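# Stack the small carton onto the large carton

## Task

Set the small carton on the top face of the large carton so that no part of it projects beyond the large carton's edges. It must stay there without the robot supporting it, so release the suction and pull the tool away before declaring the scene finished.

## Robot and tools

Robot: a single arm with a vacuum tool. The tool carries four suction cups, each 36 mm wide, on two air channels. Measured from the cup point in its own axes, the cups are at x = -35 and +35 mm; channel a's pair is at y = -70 mm and channel b's pair at y = +70 mm. The tool reaches 148 mm either side along its y axis. The cups point along the cup point's +z axis. Both channels share one pump.

Frames: the scene frame has its origin on the table surface beneath the arm's base, +z upward, and +y to the left when facing along +x. Results give end_effector_position (metres) and end_effector_quat_wxyz in this frame, plus linear (m/s) and angular (rad/s) velocity. The printed position can be slightly wrong, more so at long reach.

execute_actions: the argument actions is a list holding one action, one wait, or nothing. An empty list ({"actions": []}) only returns the current state. An action is {"rows": [...], "steps": n}: 1 to 15 rows and up to 15 steps of 1/30 s (default 15); each row is used for one step and the final row fills any remaining steps. A wait is {"steps": n} with n up to 300, counted from the previous result, so your thinking time is included. Optional pictures (true/false) chooses whether camera images come back. A rejected call does nothing to the robot.

A row is 8 numbers, each in [-1, 1], ordered dx, dy, dz, rx, ry, rz, suction_a, suction_b. The first six are an offset, not a pose: they are taken from the cup point pose printed in the latest result that shows it (or from the robot's current pose if no such result exists yet in this scene, or for a second call within the same reply), and expressed along the cup point's own axes. Every row in an action is measured from that same reference, not from the row before it. Scale: 1.0 equals 0.6 m of translation or 180 degrees; rx, ry, rz form a single rotation vector. All zeros therefore pulls the arm back to the reference pose rather than holding still. suction_a and suction_b set vacuum per channel: 1 is full (about 75 kPa below ambient), fractions give partial vacuum, and 0.01 or less switches the channel off. Settings persist until changed.

move: target is one 8-number row with the same offset rules. The cup point follows a straight path toward it, lasting 0.5 to 10 s (longer paths are cut at 10 s). speed is the path's top speed in m/s, 0.002 to 0.5, default 0.25; turning is capped at twice that value in rad/s. The suction values are applied at the start. The path ignores obstacles, and the real cup point lags, drifts and may exceed speed, especially with a nearly straight arm. stop_force (9 to 40 N, optional, not accepted in the first 0.2 s) ends the path when the wrist sensor feels that much extra resistance along the direction to target for two steps running; the arm then backs up two steps and holds. Pressing may briefly reach twice stop_force or more before easing. It is judged in the starting axes, so it is unreliable on moves that rotate. Omit it when pulling away from a surface you are pressing on. The result adds a move: line with the ending (done, off_target, moving, held, fault, contact) and limits (paced = command clipped; held = some steps blocked), plus the remaining distance to target.

wait: seconds from 0 to 10; nothing new is sent. zoom_image: camera (cam_head_left, cam_head_right, cam_high, cam_low, cam_wrist) and region [x0, y0, x1, y1] in that camera's pixels, top-left origin, at most 504 by 504. Full images are 504x504 except cam_wrist at 616x616 (fisheye). finished_scene: scene, the number of the current scene; it cannot be reversed and reports whether the goal was met.

Motion limits: each step the commanded pose is clipped to 100 mm and 16 degrees from the measured pose, and commands are smoothed with roughly 0.17 s delay. After a large request the arm may stop short; read the returned pose and send the remainder. Position wins over orientation when both cannot be met. A 'pose unreachable' line or HELD marks steps the clearance check altered or blocked (a mount under the base counts as arm). 'Hand target' shows where the controller is currently heading.

Other result lines: suction_measured_a/b give achieved vacuum; near 0 means no seal. On a tight surface it settles within 0.17 of the command (0.27 with both on). part_present_a/b switch to 1 at 0.54 and back to 0 below 0.49. Wrist force and torque are in the cup point's axes, with offsets up to about 4 N, noise up to 2.4 N, and saturation near 50 N per axis; 'no reading' is harmless. Joint torques are noisy, offset and not zero in free air. MOTOR HOT appears at 70 °C; at 85 °C the brakes lock until cooled.

Gripping: with a channel on, press both its cups fully onto a flat smooth face; edges, holes or seams under a cup leak. A channel with an uncovered cup steals all flow from the other. Cups compress by up to 12 mm under vacuum, and suction can lift an object off its support. To release, set the carton down so it rests, switch both channels off, then raise the tool more than 15 mm. A cup sealed to the table pins the tool; turn that channel off.

Avoid: the arm is stiff, so targets even slightly beyond contact can trigger a fault. Contact torque reaching a joint's limit (139 N m for shoulder pan, shoulder lift, elbow; 26 N m for each wrist joint, held weight included) or 150 N of external force stops the arm for 10 s and drops the rest of the call. Approach slowly, don't drop, slam or shove hard, and never let anything leave the table. Loose objects may occasionally be nudged by outside pushes.

Each tool is called as a command line: name --argument value for each argument, lists and objects as JSON in quotes; but a table of rows of numbers goes row by row, as --pt "numbers of a row", without its own name.

## Session

execute_actions --actions '[]'

Scene clock: 0.00 s of 5300.00 s.
end_effector_position=(+0.4254, +0.0090, +0.4024) suction_measured_a=0.00 part_present_a=0 suction_measured_b=0.00 part_present_b=0 end_effector_quat_wxyz=(+0.002, -0.010, +1.000, -0.001) end_effector_velocity=(+0.000, -0.000, +0.000) end_effector_angular_velocity=(-0.000, -0.001, -0.000)
Joint positions: [-0.315 -1.768  1.733 -1.532 -1.573  1.256]
Joint velocities: [-0.001 -0.    -0.001  0.    -0.    -0.   ]
Joint torques (N m, as the arm reports them, + toward a larger angle): no reading
Motor temperatures (°C, as the motors report them): [30 30 30 33 35 38]
Wrist force (N, on the end effector, along its own x y z axes, offset not removed): no reading
Wrist torque (N m, same axes, about the end effector's origin, offset not removed): no reading
Hand target: +0.425, +0.009, +0.402; +0.002, -0.010, +1.000, -0.001

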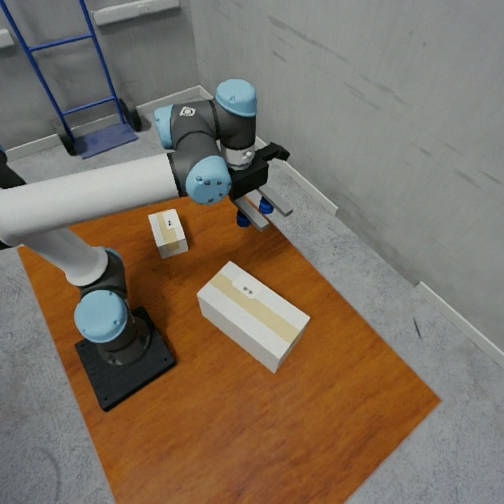

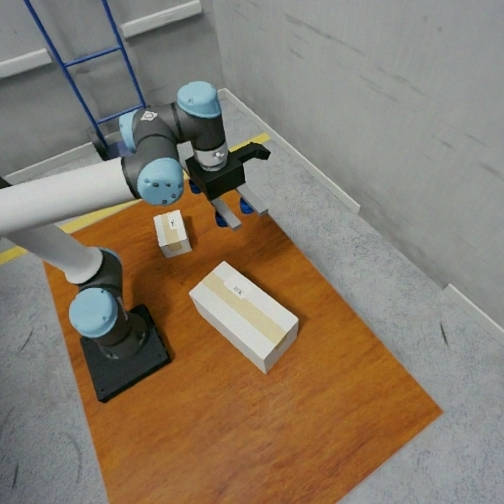

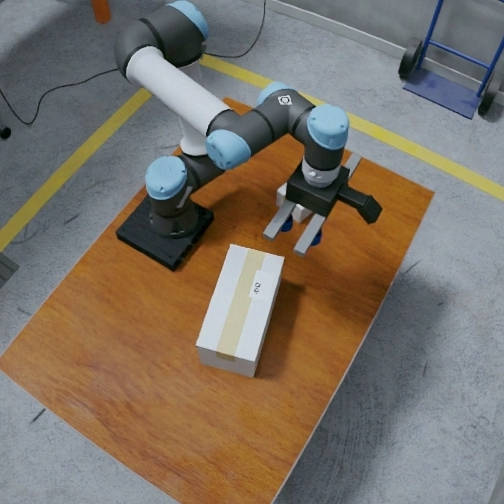

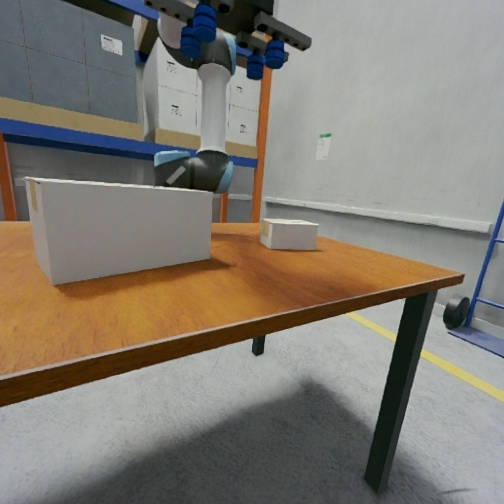

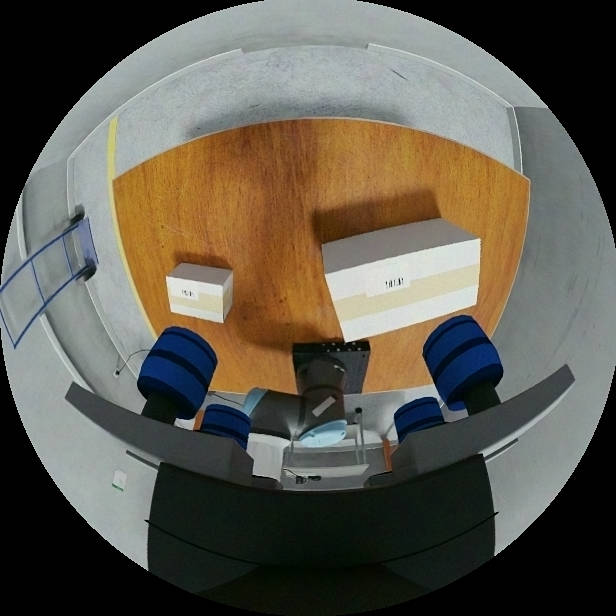

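move --target '[0.2,0.48,0.3,0,0,0,0,0]' --speed 0.4

Scene clock: 9.87 s of 5300.00 s.
end_effector_position=(+0.3009, +0.2935, +0.2212) suction_measured_a=0.00 part_present_a=0 suction_measured_b=0.00 part_present_b=0 end_effector_quat_wxyz=(+0.003, -0.010, +1.000, -0.002) end_effector_velocity=(+0.001, +0.002, -0.001) end_effector_angular_velocity=(-0.003, -0.002, -0.002)
Joint positions: [ 0.429 -1.693  2.145 -2.019 -1.572  2.   ]
Joint velocities: [ 0.006  0.007 -0.002 -0.006 -0.003  0.008]
Joint torques (N m, as the arm reports them, + toward a larger angle): [  8.07 -11.19 -33.5   -5.09  -1.65   1.76]
Motor temperatures (°C, as the motors report them): [30 30 30 33 35 38]
Wrist force (N, on the end effector, along its own x y z axes, offset not removed): [2.3 -0.1 3.5]
Wrist torque (N m, same axes, about the end effector's origin, offset not removed): [-0.11 -0.24 -0.02]
Hand target: +0.301, +0.294, +0.221; +0.003, -0.010, +1.000, -0.002
Off the commanded pose: 0.001 m, 0 deg.
After step 90, 5.13 s passed at rest.
move: done

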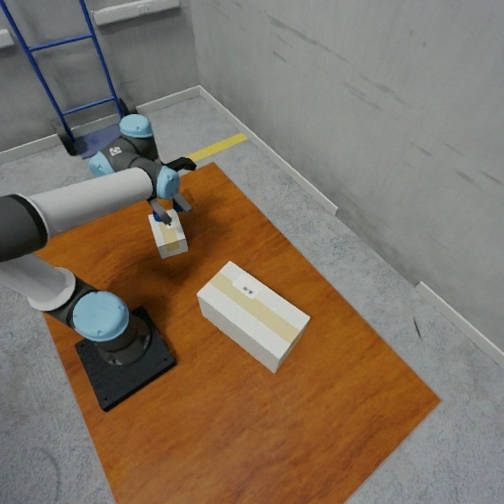

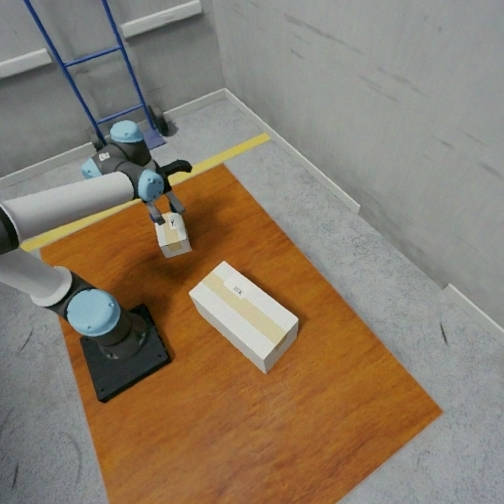

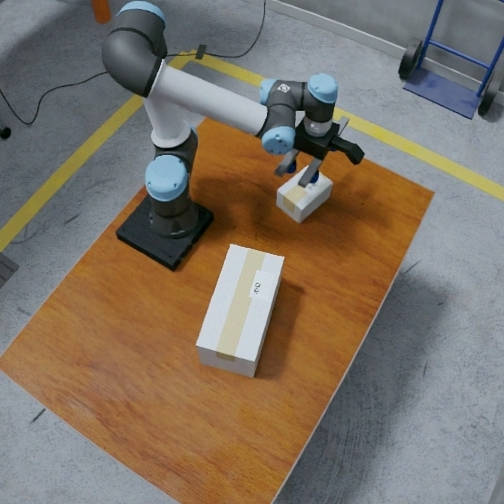

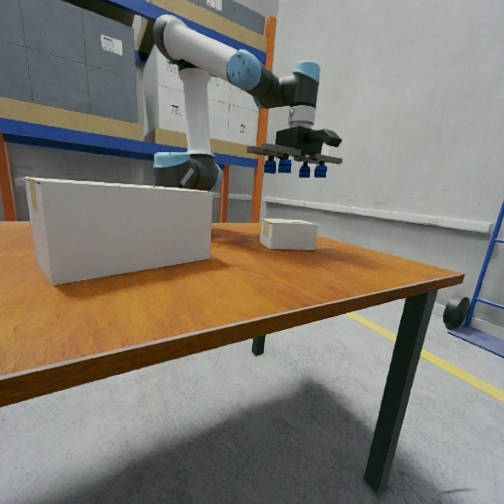

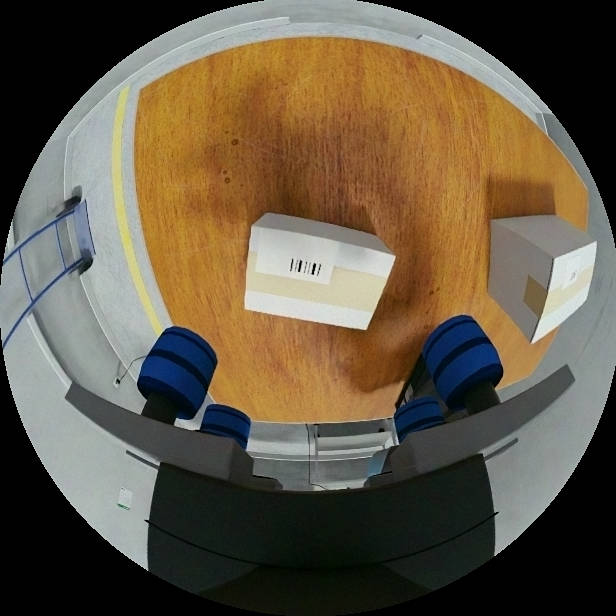

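move --target '[-0.078,-0.022,0.16,0,0,-0.417,0,0]' --speed 0.5

Scene clock: 14.73 s of 5300.00 s.
end_effector_position=(+0.3485, +0.2812, +0.1258) suction_measured_a=0.00 part_present_a=0 suction_measured_b=0.00 part_present_b=0 end_effector_quat_wxyz=(+0.001, -0.616, +0.788, -0.003) end_effector_velocity=(+0.001, -0.001, -0.001) end_effector_angular_velocity=(+0.001, -0.001, +0.014)
Joint positions: [ 0.357 -1.469  2.222 -2.319 -1.572  0.62 ]
Joint velocities: [-0.003  0.001  0.001 -0.004  0.001 -0.017]
Joint torques (N m, as the arm reports them, + toward a larger angle): [ -8.48 -17.27 -10.76  -5.17   1.63  -2.27]
Motor temperatures (°C, as the motors report them): [30 30 30 33 35 38]
Wrist force (N, on the end effector, along its own x y z axes, offset not removed): [0.5 0.3 2.0]
Wrist torque (N m, same axes, about the end effector's origin, offset not removed): [0.05 0.00 -0.12]
Hand target: +0.349, +0.281, +0.126; +0.001, -0.617, +0.787, -0.003
Off the commanded pose: 0.000 m, 0 deg.
move: done

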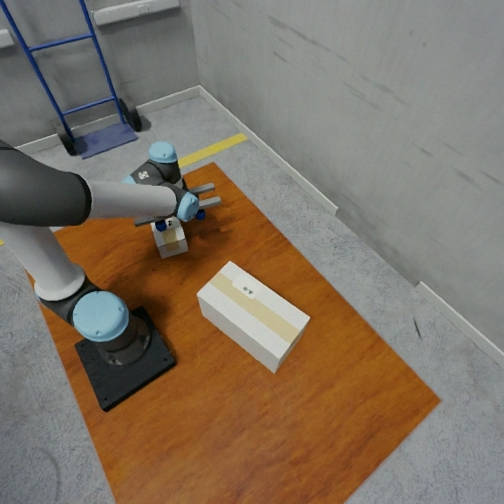

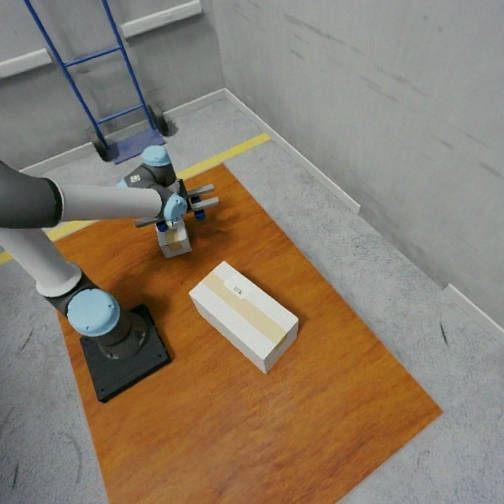

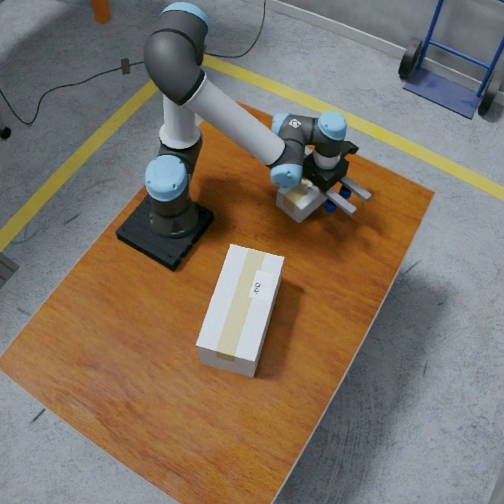

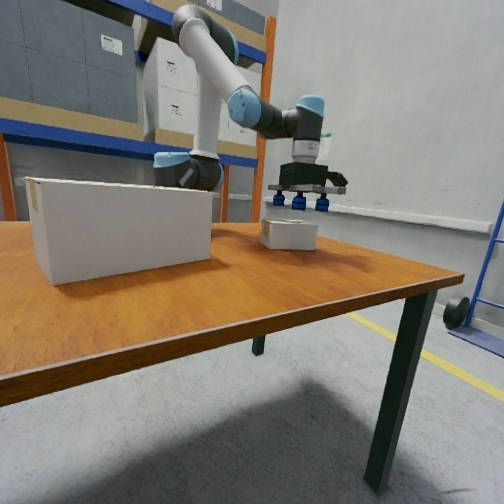

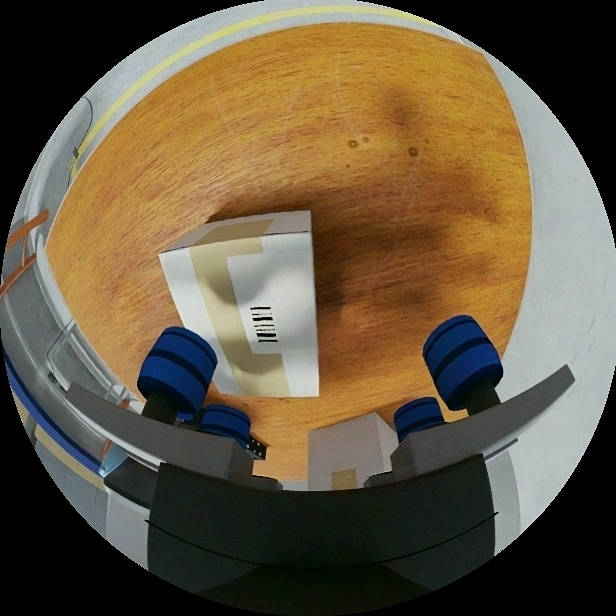

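move --target '[0.012,-0.031,0.05,0,0,0,0,0]'

move --target '[0,0,0.05,0,0,0,0,1]' --speed 0.015 --stop_force 10

Scene clock: 18.03 s of 5300.00 s.
end_effector_position=(+0.3648, +0.2698, +0.0962) suction_measured_a=0.00 part_present_a=0 suction_measured_b=0.00 part_present_b=0 end_effector_quat_wxyz=(+0.001, -0.616, +0.788, -0.003) end_effector_velocity=(+0.002, -0.001, -0.003) end_effector_angular_velocity=(+0.002, +0.002, -0.002)
Joint positions: [ 0.319 -1.393  2.238 -2.411 -1.573  0.582]
Joint velocities: [-0.005  0.009 -0.    -0.008  0.002 -0.002]
Joint torques (N m, as the arm reports them, + toward a larger angle): [ -8.03 -18.86  -9.98  -5.42   1.49  -2.  ]
Motor temperatures (°C, as the motors report them): [30 30 30 33 35 38]
Wrist force (N, on the end effector, along its own x y z axes, offset not removed): [0.2 -0.9 1.0]
Wrist torque (N m, same axes, about the end effector's origin, offset not removed): [-0.13 0.11 -0.02]
Hand target: +0.365, +0.270, +0.096; +0.001, -0.616, +0.788, -0.003
Off the commanded pose: 0.000 m, 0 deg.
move: done

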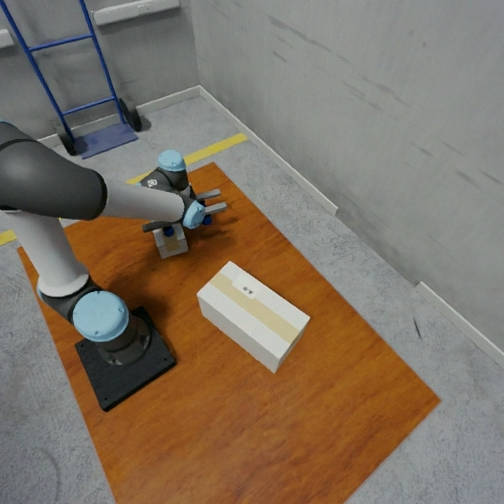

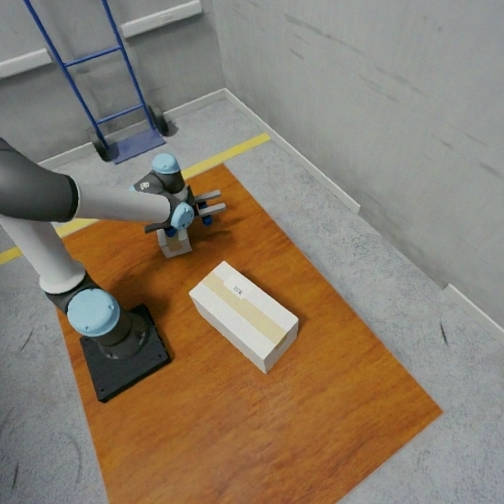

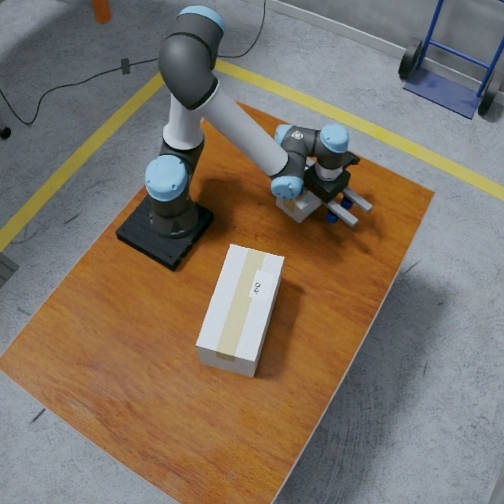

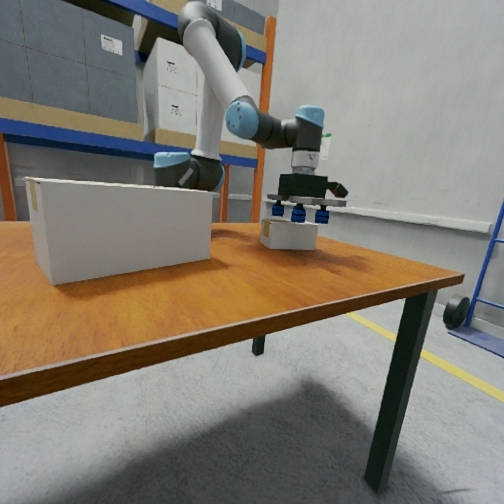

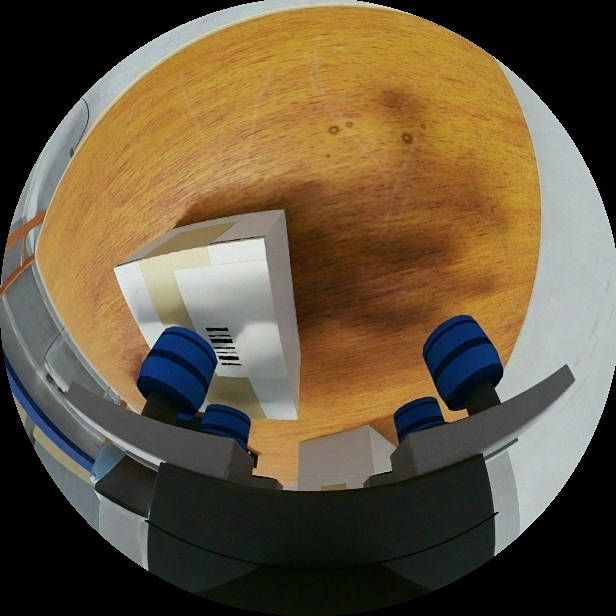

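Scene clock: 20.30 s of 5300.00 s.
end_effector_position=(+0.3651, +0.2698, +0.0668) suction_measured_a=0.00 part_present_a=0 suction_measured_b=0.88 part_present_b=1 end_effector_quat_wxyz=(+0.001, -0.616, +0.788, -0.003) end_effector_velocity=(+0.001, +0.000, -0.002) end_effector_angular_velocity=(+0.000, -0.003, +0.001)
Joint positions: [ 0.319 -1.324  2.263 -2.506 -1.573  0.582]
Joint velocities: [ 0.001  0.005  0.001 -0.008 -0.001 -0.   ]
Joint torques (N m, as the arm reports them, + toward a larger angle): [ 6.1  -7.92  0.73 -3.88  2.1   1.29]
Motor temperatures (°C, as the motors report them): [30 30 30 33 35 38]
Wrist force (N, on the end effector, along its own x y z axes, offset not removed): [10.1 -8.8 -26.7]
Wrist torque (N m, same axes, about the end effector's origin, offset not removed): [-2.45 -0.13 -0.75]
Hand target: +0.365, +0.270, +0.066; +0.001, -0.616, +0.788, -0.003
Off the commanded pose: 0.001 m, 0 deg.
move: done

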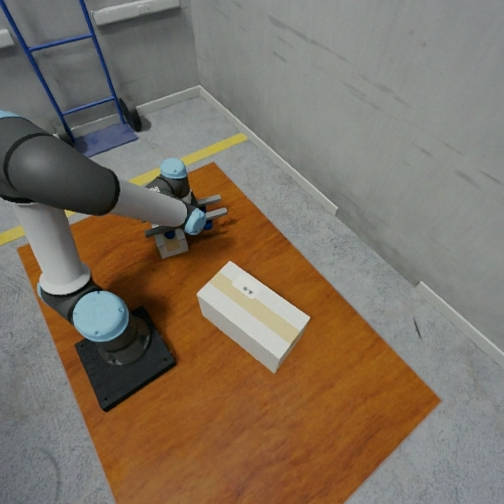

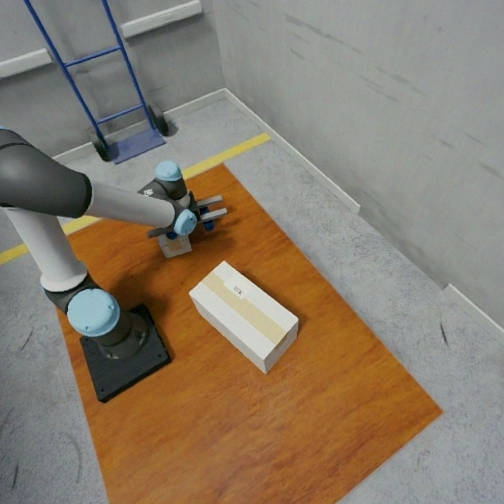

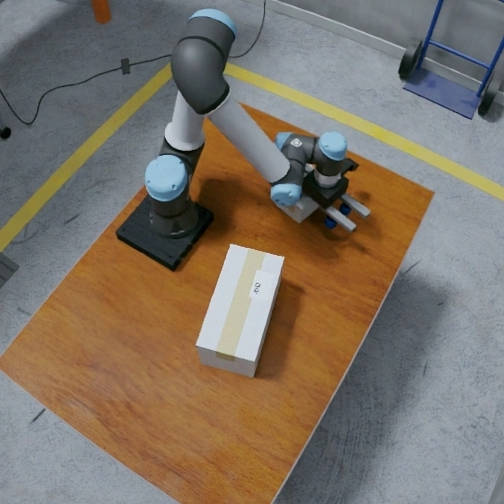

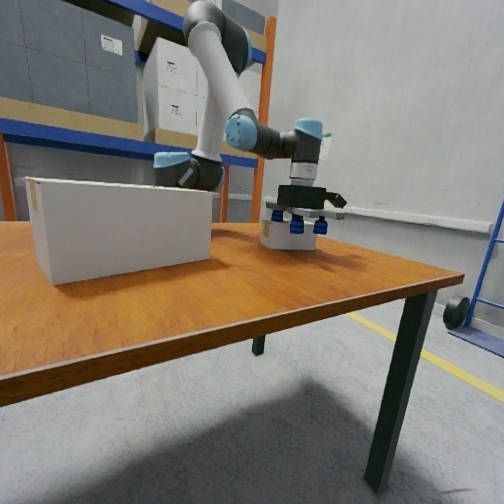

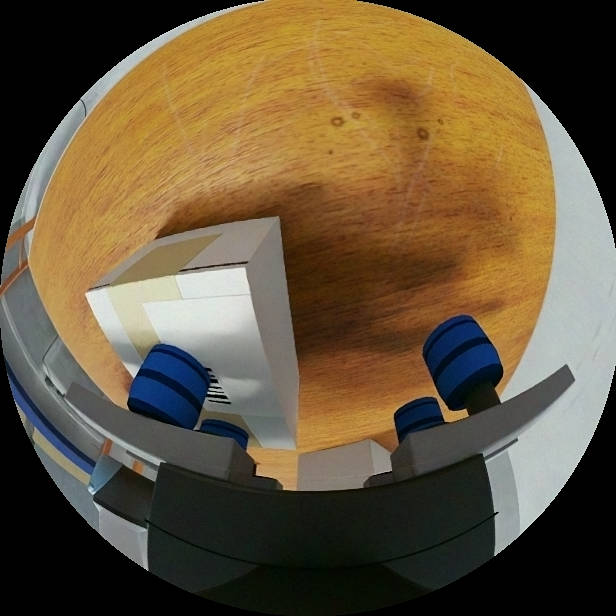

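move --target '[0,0,-0.33,0,0,0,0,1]'

move --target '[0.627,-0.256,0,0,0,-0.16,0,1]' --speed 0.3

Scene clock: 23.90 s of 5300.00 s.
end_effector_position=(+0.3638, +0.2702, +0.2644) suction_measured_a=0.00 part_present_a=0 suction_measured_b=0.88 part_present_b=1 end_effector_quat_wxyz=(+0.001, -0.616, +0.788, -0.003) end_effector_velocity=(-0.000, -0.000, +0.002) end_effector_angular_velocity=(-0.000, +0.003, -0.001)
Joint positions: [ 0.319 -1.651  1.99  -1.907 -1.573  0.582]
Joint velocities: [-0.001 -0.001 -0.006  0.01   0.001  0.   ]
Joint torques (N m, as the arm reports them, + toward a larger angle): [ -8.97 -38.96 -36.46  -2.05  -1.37  -2.03]
Motor temperatures (°C, as the motors report them): [30 30 30 33 35 38]
Wrist force (N, on the end effector, along its own x y z axes, offset not removed): [0.3 0.9 7.7]
Wrist torque (N m, same axes, about the end effector's origin, offset not removed): [0.47 0.09 -0.03]
Hand target: +0.364, +0.270, +0.265; +0.001, -0.616, +0.788, -0.003
Off the commanded pose: 0.001 m, 0 deg.
move: done

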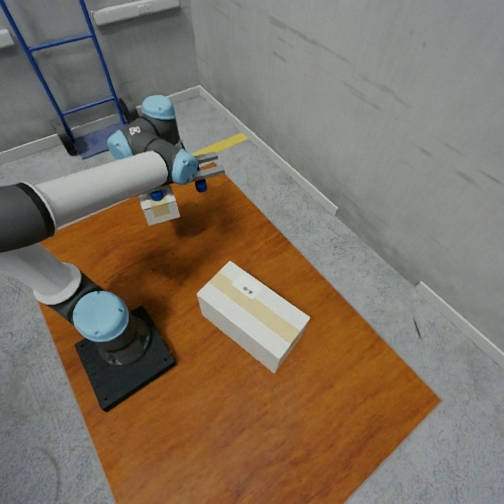

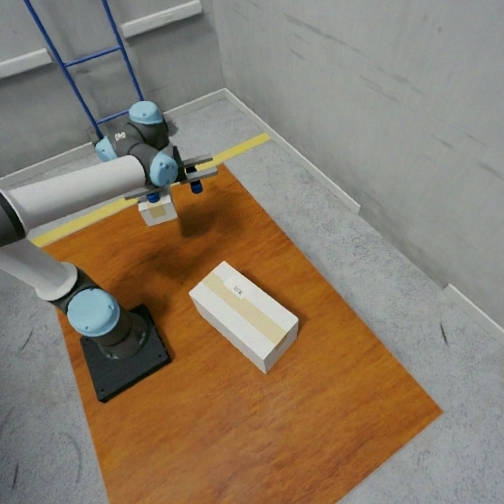

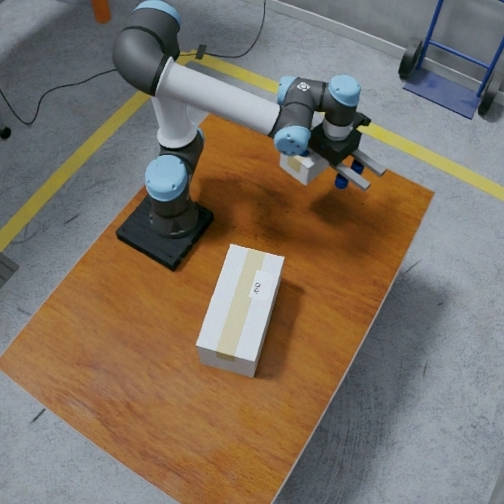

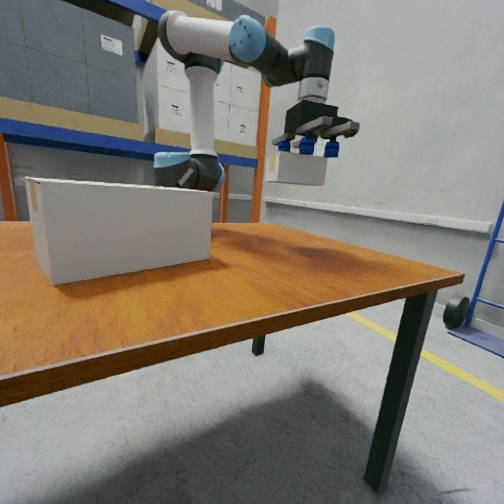

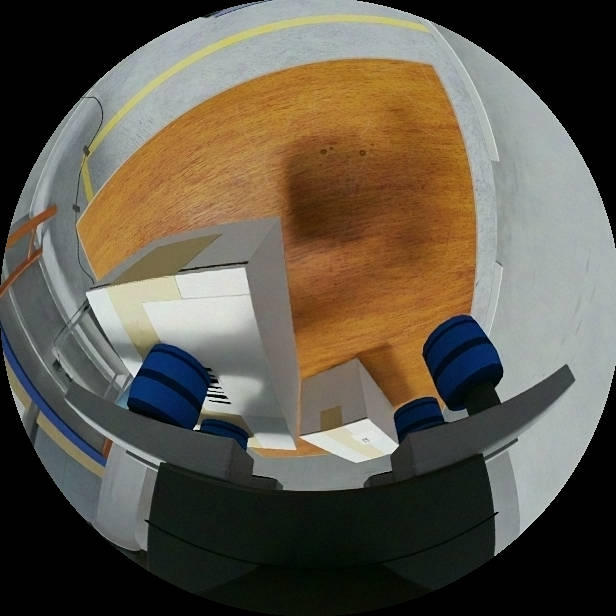

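Scene clock: 26.00 s of 5300.00 s.
end_effector_position=(+0.4224, -0.1309, +0.2654) suction_measured_a=0.00 part_present_a=0 suction_measured_b=0.88 part_present_b=1 end_effector_quat_wxyz=(-0.001, +0.792, -0.610, +0.002) end_effector_velocity=(+0.001, -0.003, -0.001) end_effector_angular_velocity=(+0.002, +0.001, +0.006)
Joint positions: [-0.623 -1.678  2.014 -1.904 -1.572 -0.862]
Joint velocities: [-0.005  0.006 -0.004  0.001  0.001 -0.011]
Joint torques (N m, as the arm reports them, + toward a larger angle): [ -8.67 -13.99 -36.97  -2.23   1.75  -2.08]
Motor temperatures (°C, as the motors report them): [30 30 30 33 35 38]
Wrist force (N, on the end effector, along its own x y z axes, offset not removed): [0.8 0.8 7.7]
Wrist torque (N m, same axes, about the end effector's origin, offset not removed): [0.55 0.07 -0.13]
Hand target: +0.423, -0.131, +0.265; -0.001, +0.793, -0.610, +0.002
Off the commanded pose: 0.001 m, 0 deg.
move: done

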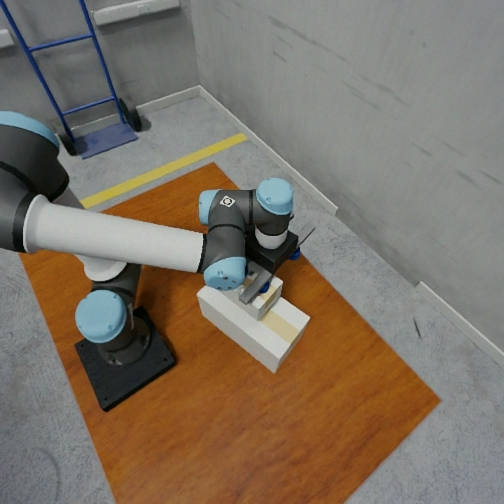

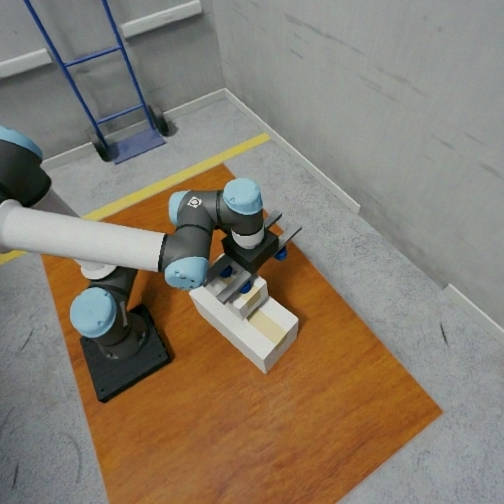

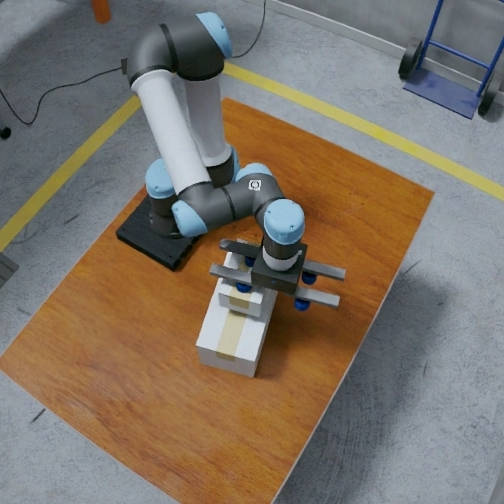

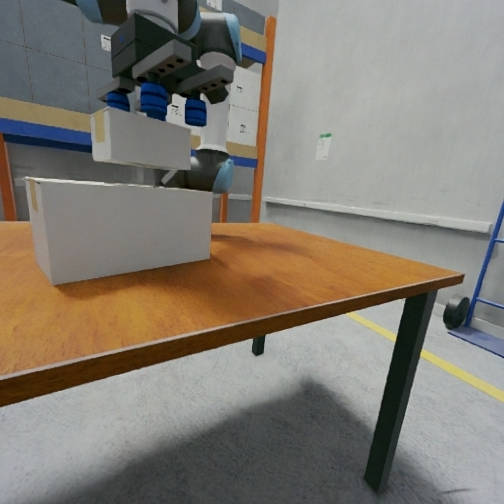

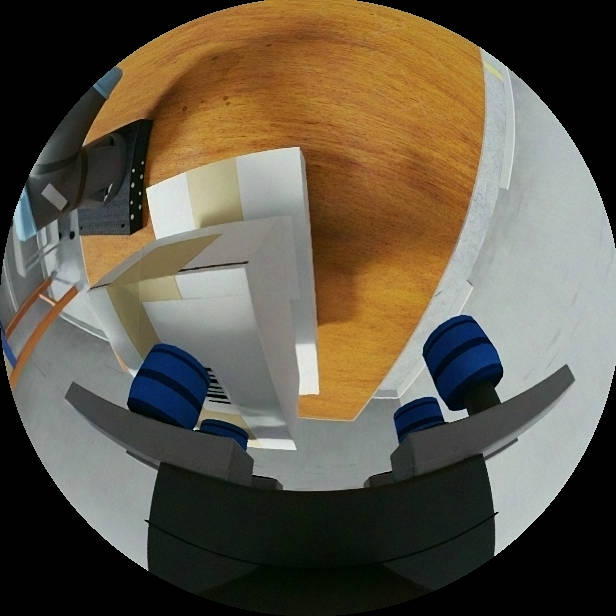

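move --target '[0.04,0.017,0.05,0,0,0,0,1]' --speed 0.1

move --target '[0,0,0.05,0,0,0,0,1]' --speed 0.007 --stop_force 9

Scene clock: 28.63 s of 5300.00 s.
end_effector_position=(+0.4190, -0.1564, +0.2356) suction_measured_a=0.00 part_present_a=0 suction_measured_b=0.88 part_present_b=1 end_effector_quat_wxyz=(-0.001, +0.792, -0.610, +0.002) end_effector_velocity=(-0.000, -0.002, -0.002) end_effector_angular_velocity=(-0.001, -0.001, -0.002)
Joint positions: [-0.677 -1.636  2.059 -1.99  -1.572 -0.916]
Joint velocities: [-0.004  0.003  0.003 -0.006 -0.    -0.002]
Joint torques (N m, as the arm reports them, + toward a larger angle): [-10.9  -16.65 -15.87  -5.8    1.49  -2.05]
Motor temperatures (°C, as the motors report them): [30 30 30 33 35 38]
Wrist force (N, on the end effector, along its own x y z axes, offset not removed): [1.4 1.3 9.3]
Wrist torque (N m, same axes, about the end effector's origin, offset not removed): [0.52 -0.04 0.01]
Hand target: +0.419, -0.157, +0.235; -0.001, +0.792, -0.610, +0.002
Off the commanded pose: 0.000 m, 0 deg.
move: done

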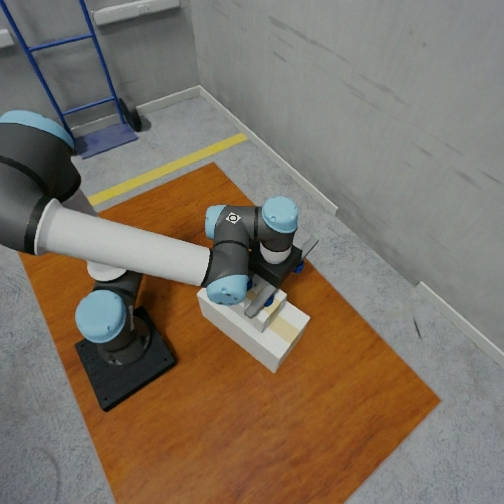

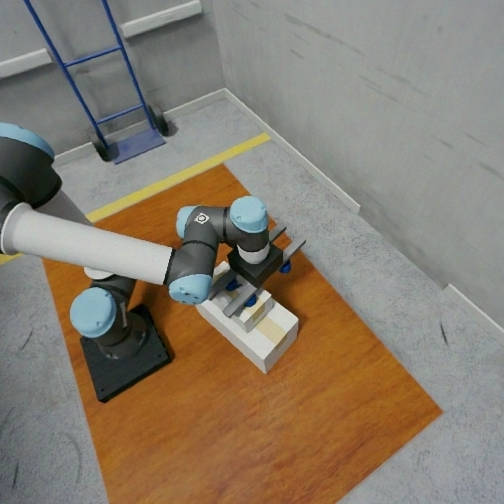

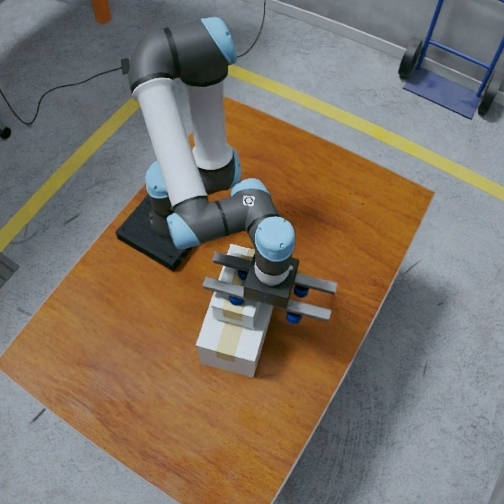

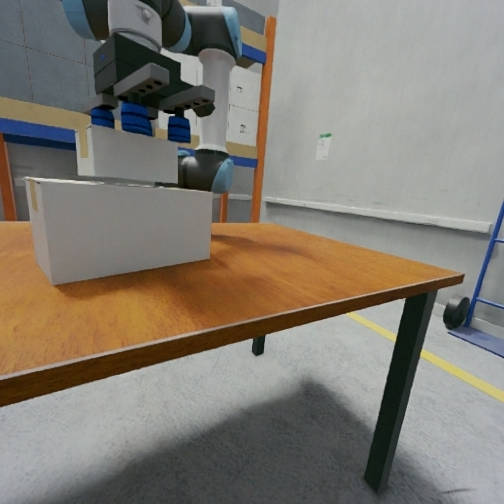

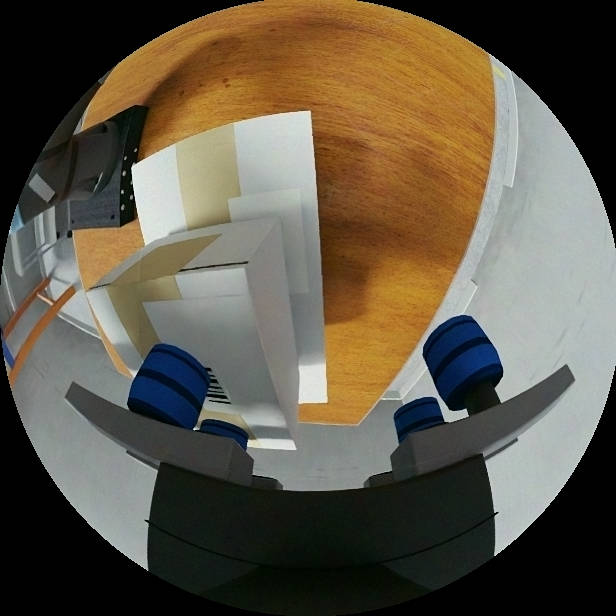

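Scene clock: 30.80 s of 5300.00 s.
end_effector_position=(+0.4191, -0.1564, +0.2231) suction_measured_a=0.00 part_present_a=0 suction_measured_b=0.88 part_present_b=1 end_effector_quat_wxyz=(-0.001, +0.792, -0.610, +0.002) end_effector_velocity=(-0.000, -0.000, +0.001) end_effector_angular_velocity=(+0.003, +0.002, -0.002)
Joint positions: [-0.677 -1.622  2.081 -2.026 -1.572 -0.916]
Joint velocities: [-0.002 -0.001 -0.004  0.008  0.001  0.   ]
Joint torques (N m, as the arm reports them, + toward a larger angle): [  5.57 -28.11 -24.56  -0.43  -0.39   0.98]
Motor temperatures (°C, as the motors report them): [30 30 30 33 35 38]
Wrist force (N, on the end effector, along its own x y z axes, offset not removed): [3.3 -3.9 -21.4]
Wrist torque (N m, same axes, about the end effector's origin, offset not removed): [-1.86 -1.22 -0.05]
Hand target: +0.419, -0.156, +0.224; -0.001, +0.792, -0.610, +0.002
Off the commanded pose: 0.018 m, 0 deg.
move: contact

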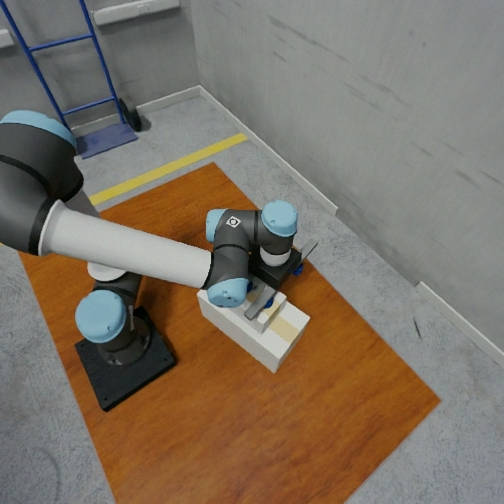

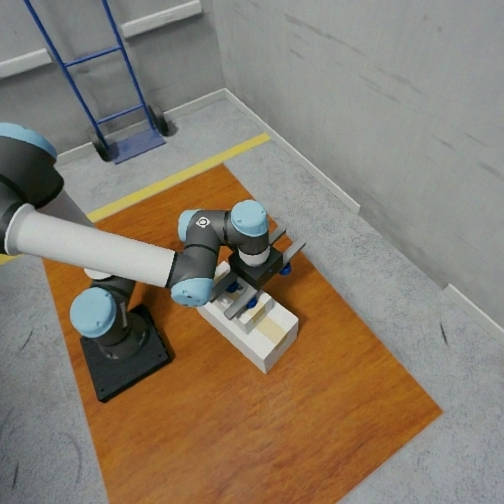

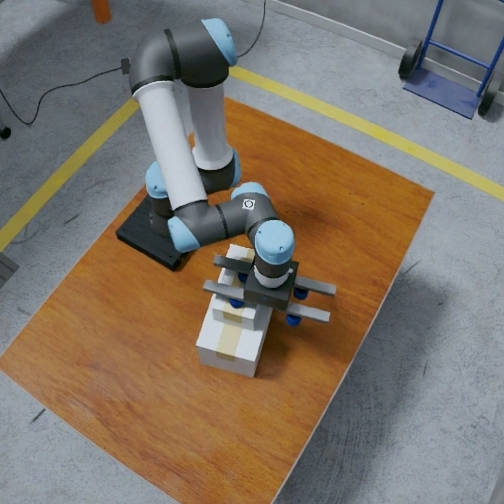

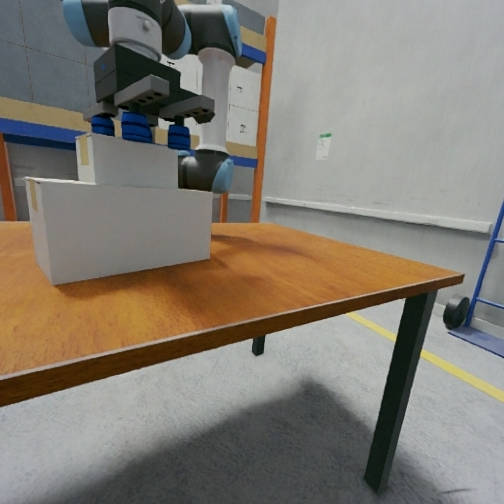

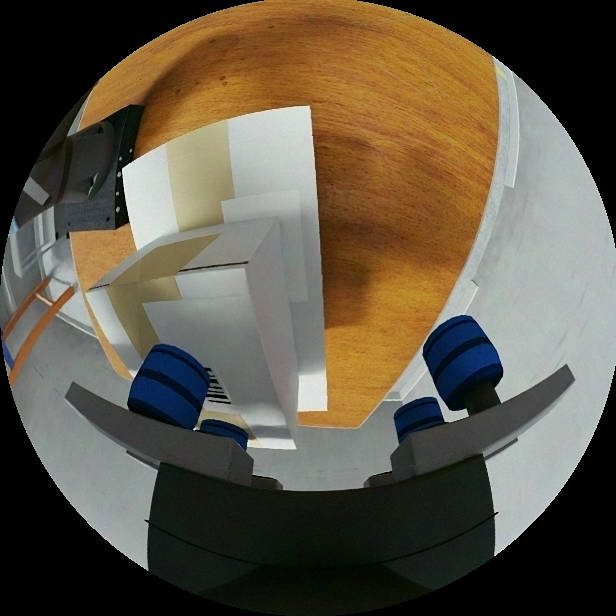

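execute_actions --actions '[{"rows":[[0,0,-0.001,0,0,0,0,0]]}]' --pictures false

move --target '[0,0,-0.25,0,0,0,0,0]'

Scene clock: 33.10 s of 5300.00 s.
end_effector_position=(+0.4191, -0.1564, +0.2239) suction_measured_a=0.00 part_present_a=0 suction_measured_b=0.00 part_present_b=0 end_effector_quat_wxyz=(-0.001, +0.792, -0.610, +0.002) end_effector_velocity=(+0.001, +0.001, +0.000) end_effector_angular_velocity=(-0.000, -0.000, +0.003)
Joint positions: [-0.677 -1.623  2.08  -2.024 -1.573 -0.916]
Joint velocities: [ 0.003 -0.    -0.     0.     0.    -0.   ]
Joint torques (N m, as the arm reports them, + toward a larger angle): [  0.15  -7.34 -10.46  -0.05   1.62  -0.38]
Motor temperatures (°C, as the motors report them): [30 30 30 33 35 38]
Wrist force (N, on the end effector, along its own x y z axes, offset not removed): [0.4 -0.2 -35.1]
Wrist torque (N m, same axes, about the end effector's origin, offset not removed): [-2.56 -0.11 -0.05]
Hand target: +0.419, -0.156, +0.224; -0.001, +0.792, -0.610, +0.002
Off the commanded pose: 0.000 m, 0 deg.
Steps of this call (steps 1 to 54: nothing new was sent; steps 55 to 69: all 15 steps of this action). Readings (end_effector_position | what the end effector reports):
55: (+0.4191, -0.1564, +0.2236) | suction_measured_a=0.00 part_present_a=0 suction_measured_b=0.73 part_present_b=1
56: (+0.4191, -0.1565, +0.2236) | suction_measured_a=0.00 part_present_a=0 suction_measured_b=0.21 part_present_b=0
58: (+0.4192, -0.1565, +0.2239) | suction_measured_a=0.00 part_present_a=0 suction_measured_b=0.00 part_present_b=0
62: (+0.4191, -0.1565, +0.2239) | suction_measured_a=0.00 part_present_a=0 suction_measured_b=0.00 part_present_b=0
69: the state above

Scene clock: 34.60 s of 5300.00 s.
end_effector_position=(+0.4180, -0.1564, +0.3734) suction_measured_a=0.00 part_present_a=0 suction_measured_b=0.00 part_present_b=0 end_effector_quat_wxyz=(-0.001, +0.792, -0.610, +0.002) end_effector_velocity=(+0.000, -0.001, +0.004) end_effector_angular_velocity=(+0.000, +0.002, -0.001)
Joint positions: [-0.677 -1.717  1.766 -1.617 -1.572 -0.916]
Joint velocities: [-0.001  0.001 -0.011  0.011 -0.001  0.001]
Joint torques (N m, as the arm reports them, + toward a larger angle): [ -9.23 -12.04 -34.97  -1.99  -1.21  -1.74]
Motor temperatures (°C, as the motors report them): [30 30 30 33 35 38]
Wrist force (N, on the end effector, along its own x y z axes, offset not removed): [0.9 0.1 1.9]
Wrist torque (N m, same axes, about the end effector's origin, offset not removed): [-0.05 -0.11 -0.02]
Hand target: +0.418, -0.156, +0.374; -0.001, +0.792, -0.610, +0.002
Off the commanded pose: 0.001 m, 0 deg.
move: done

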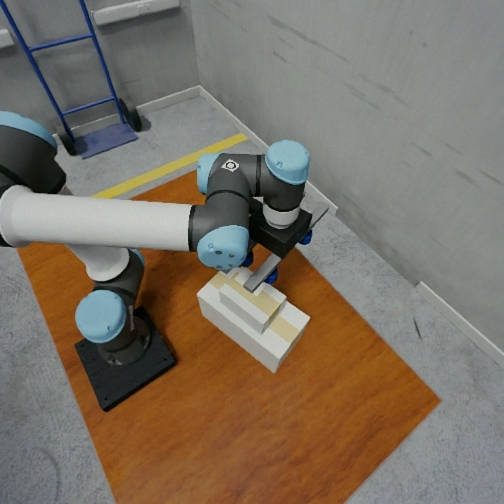

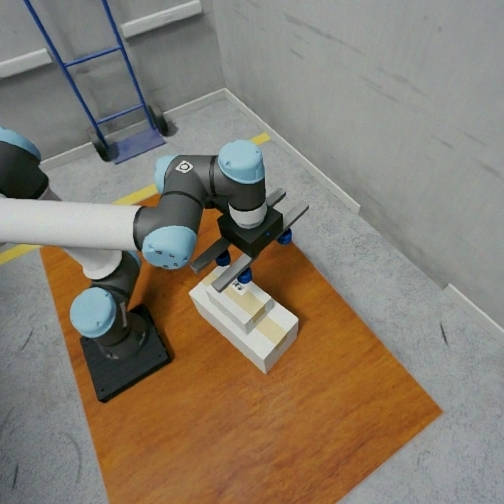

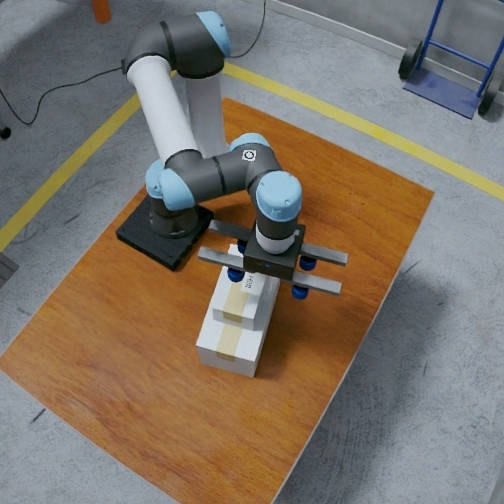

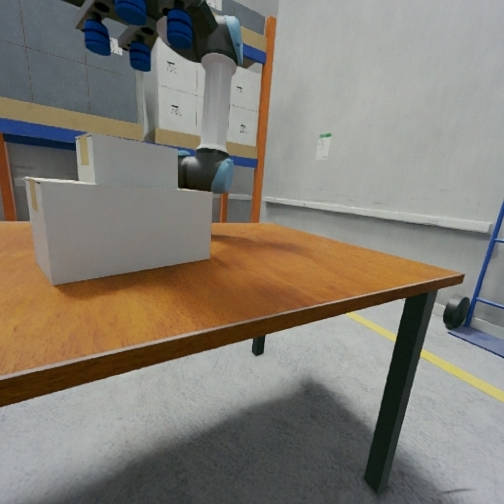

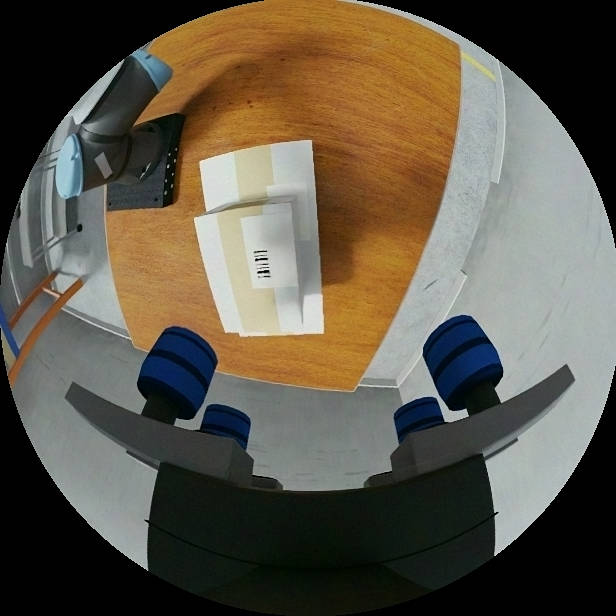

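finished_scene --scene 1

The scene is finished: the task was done.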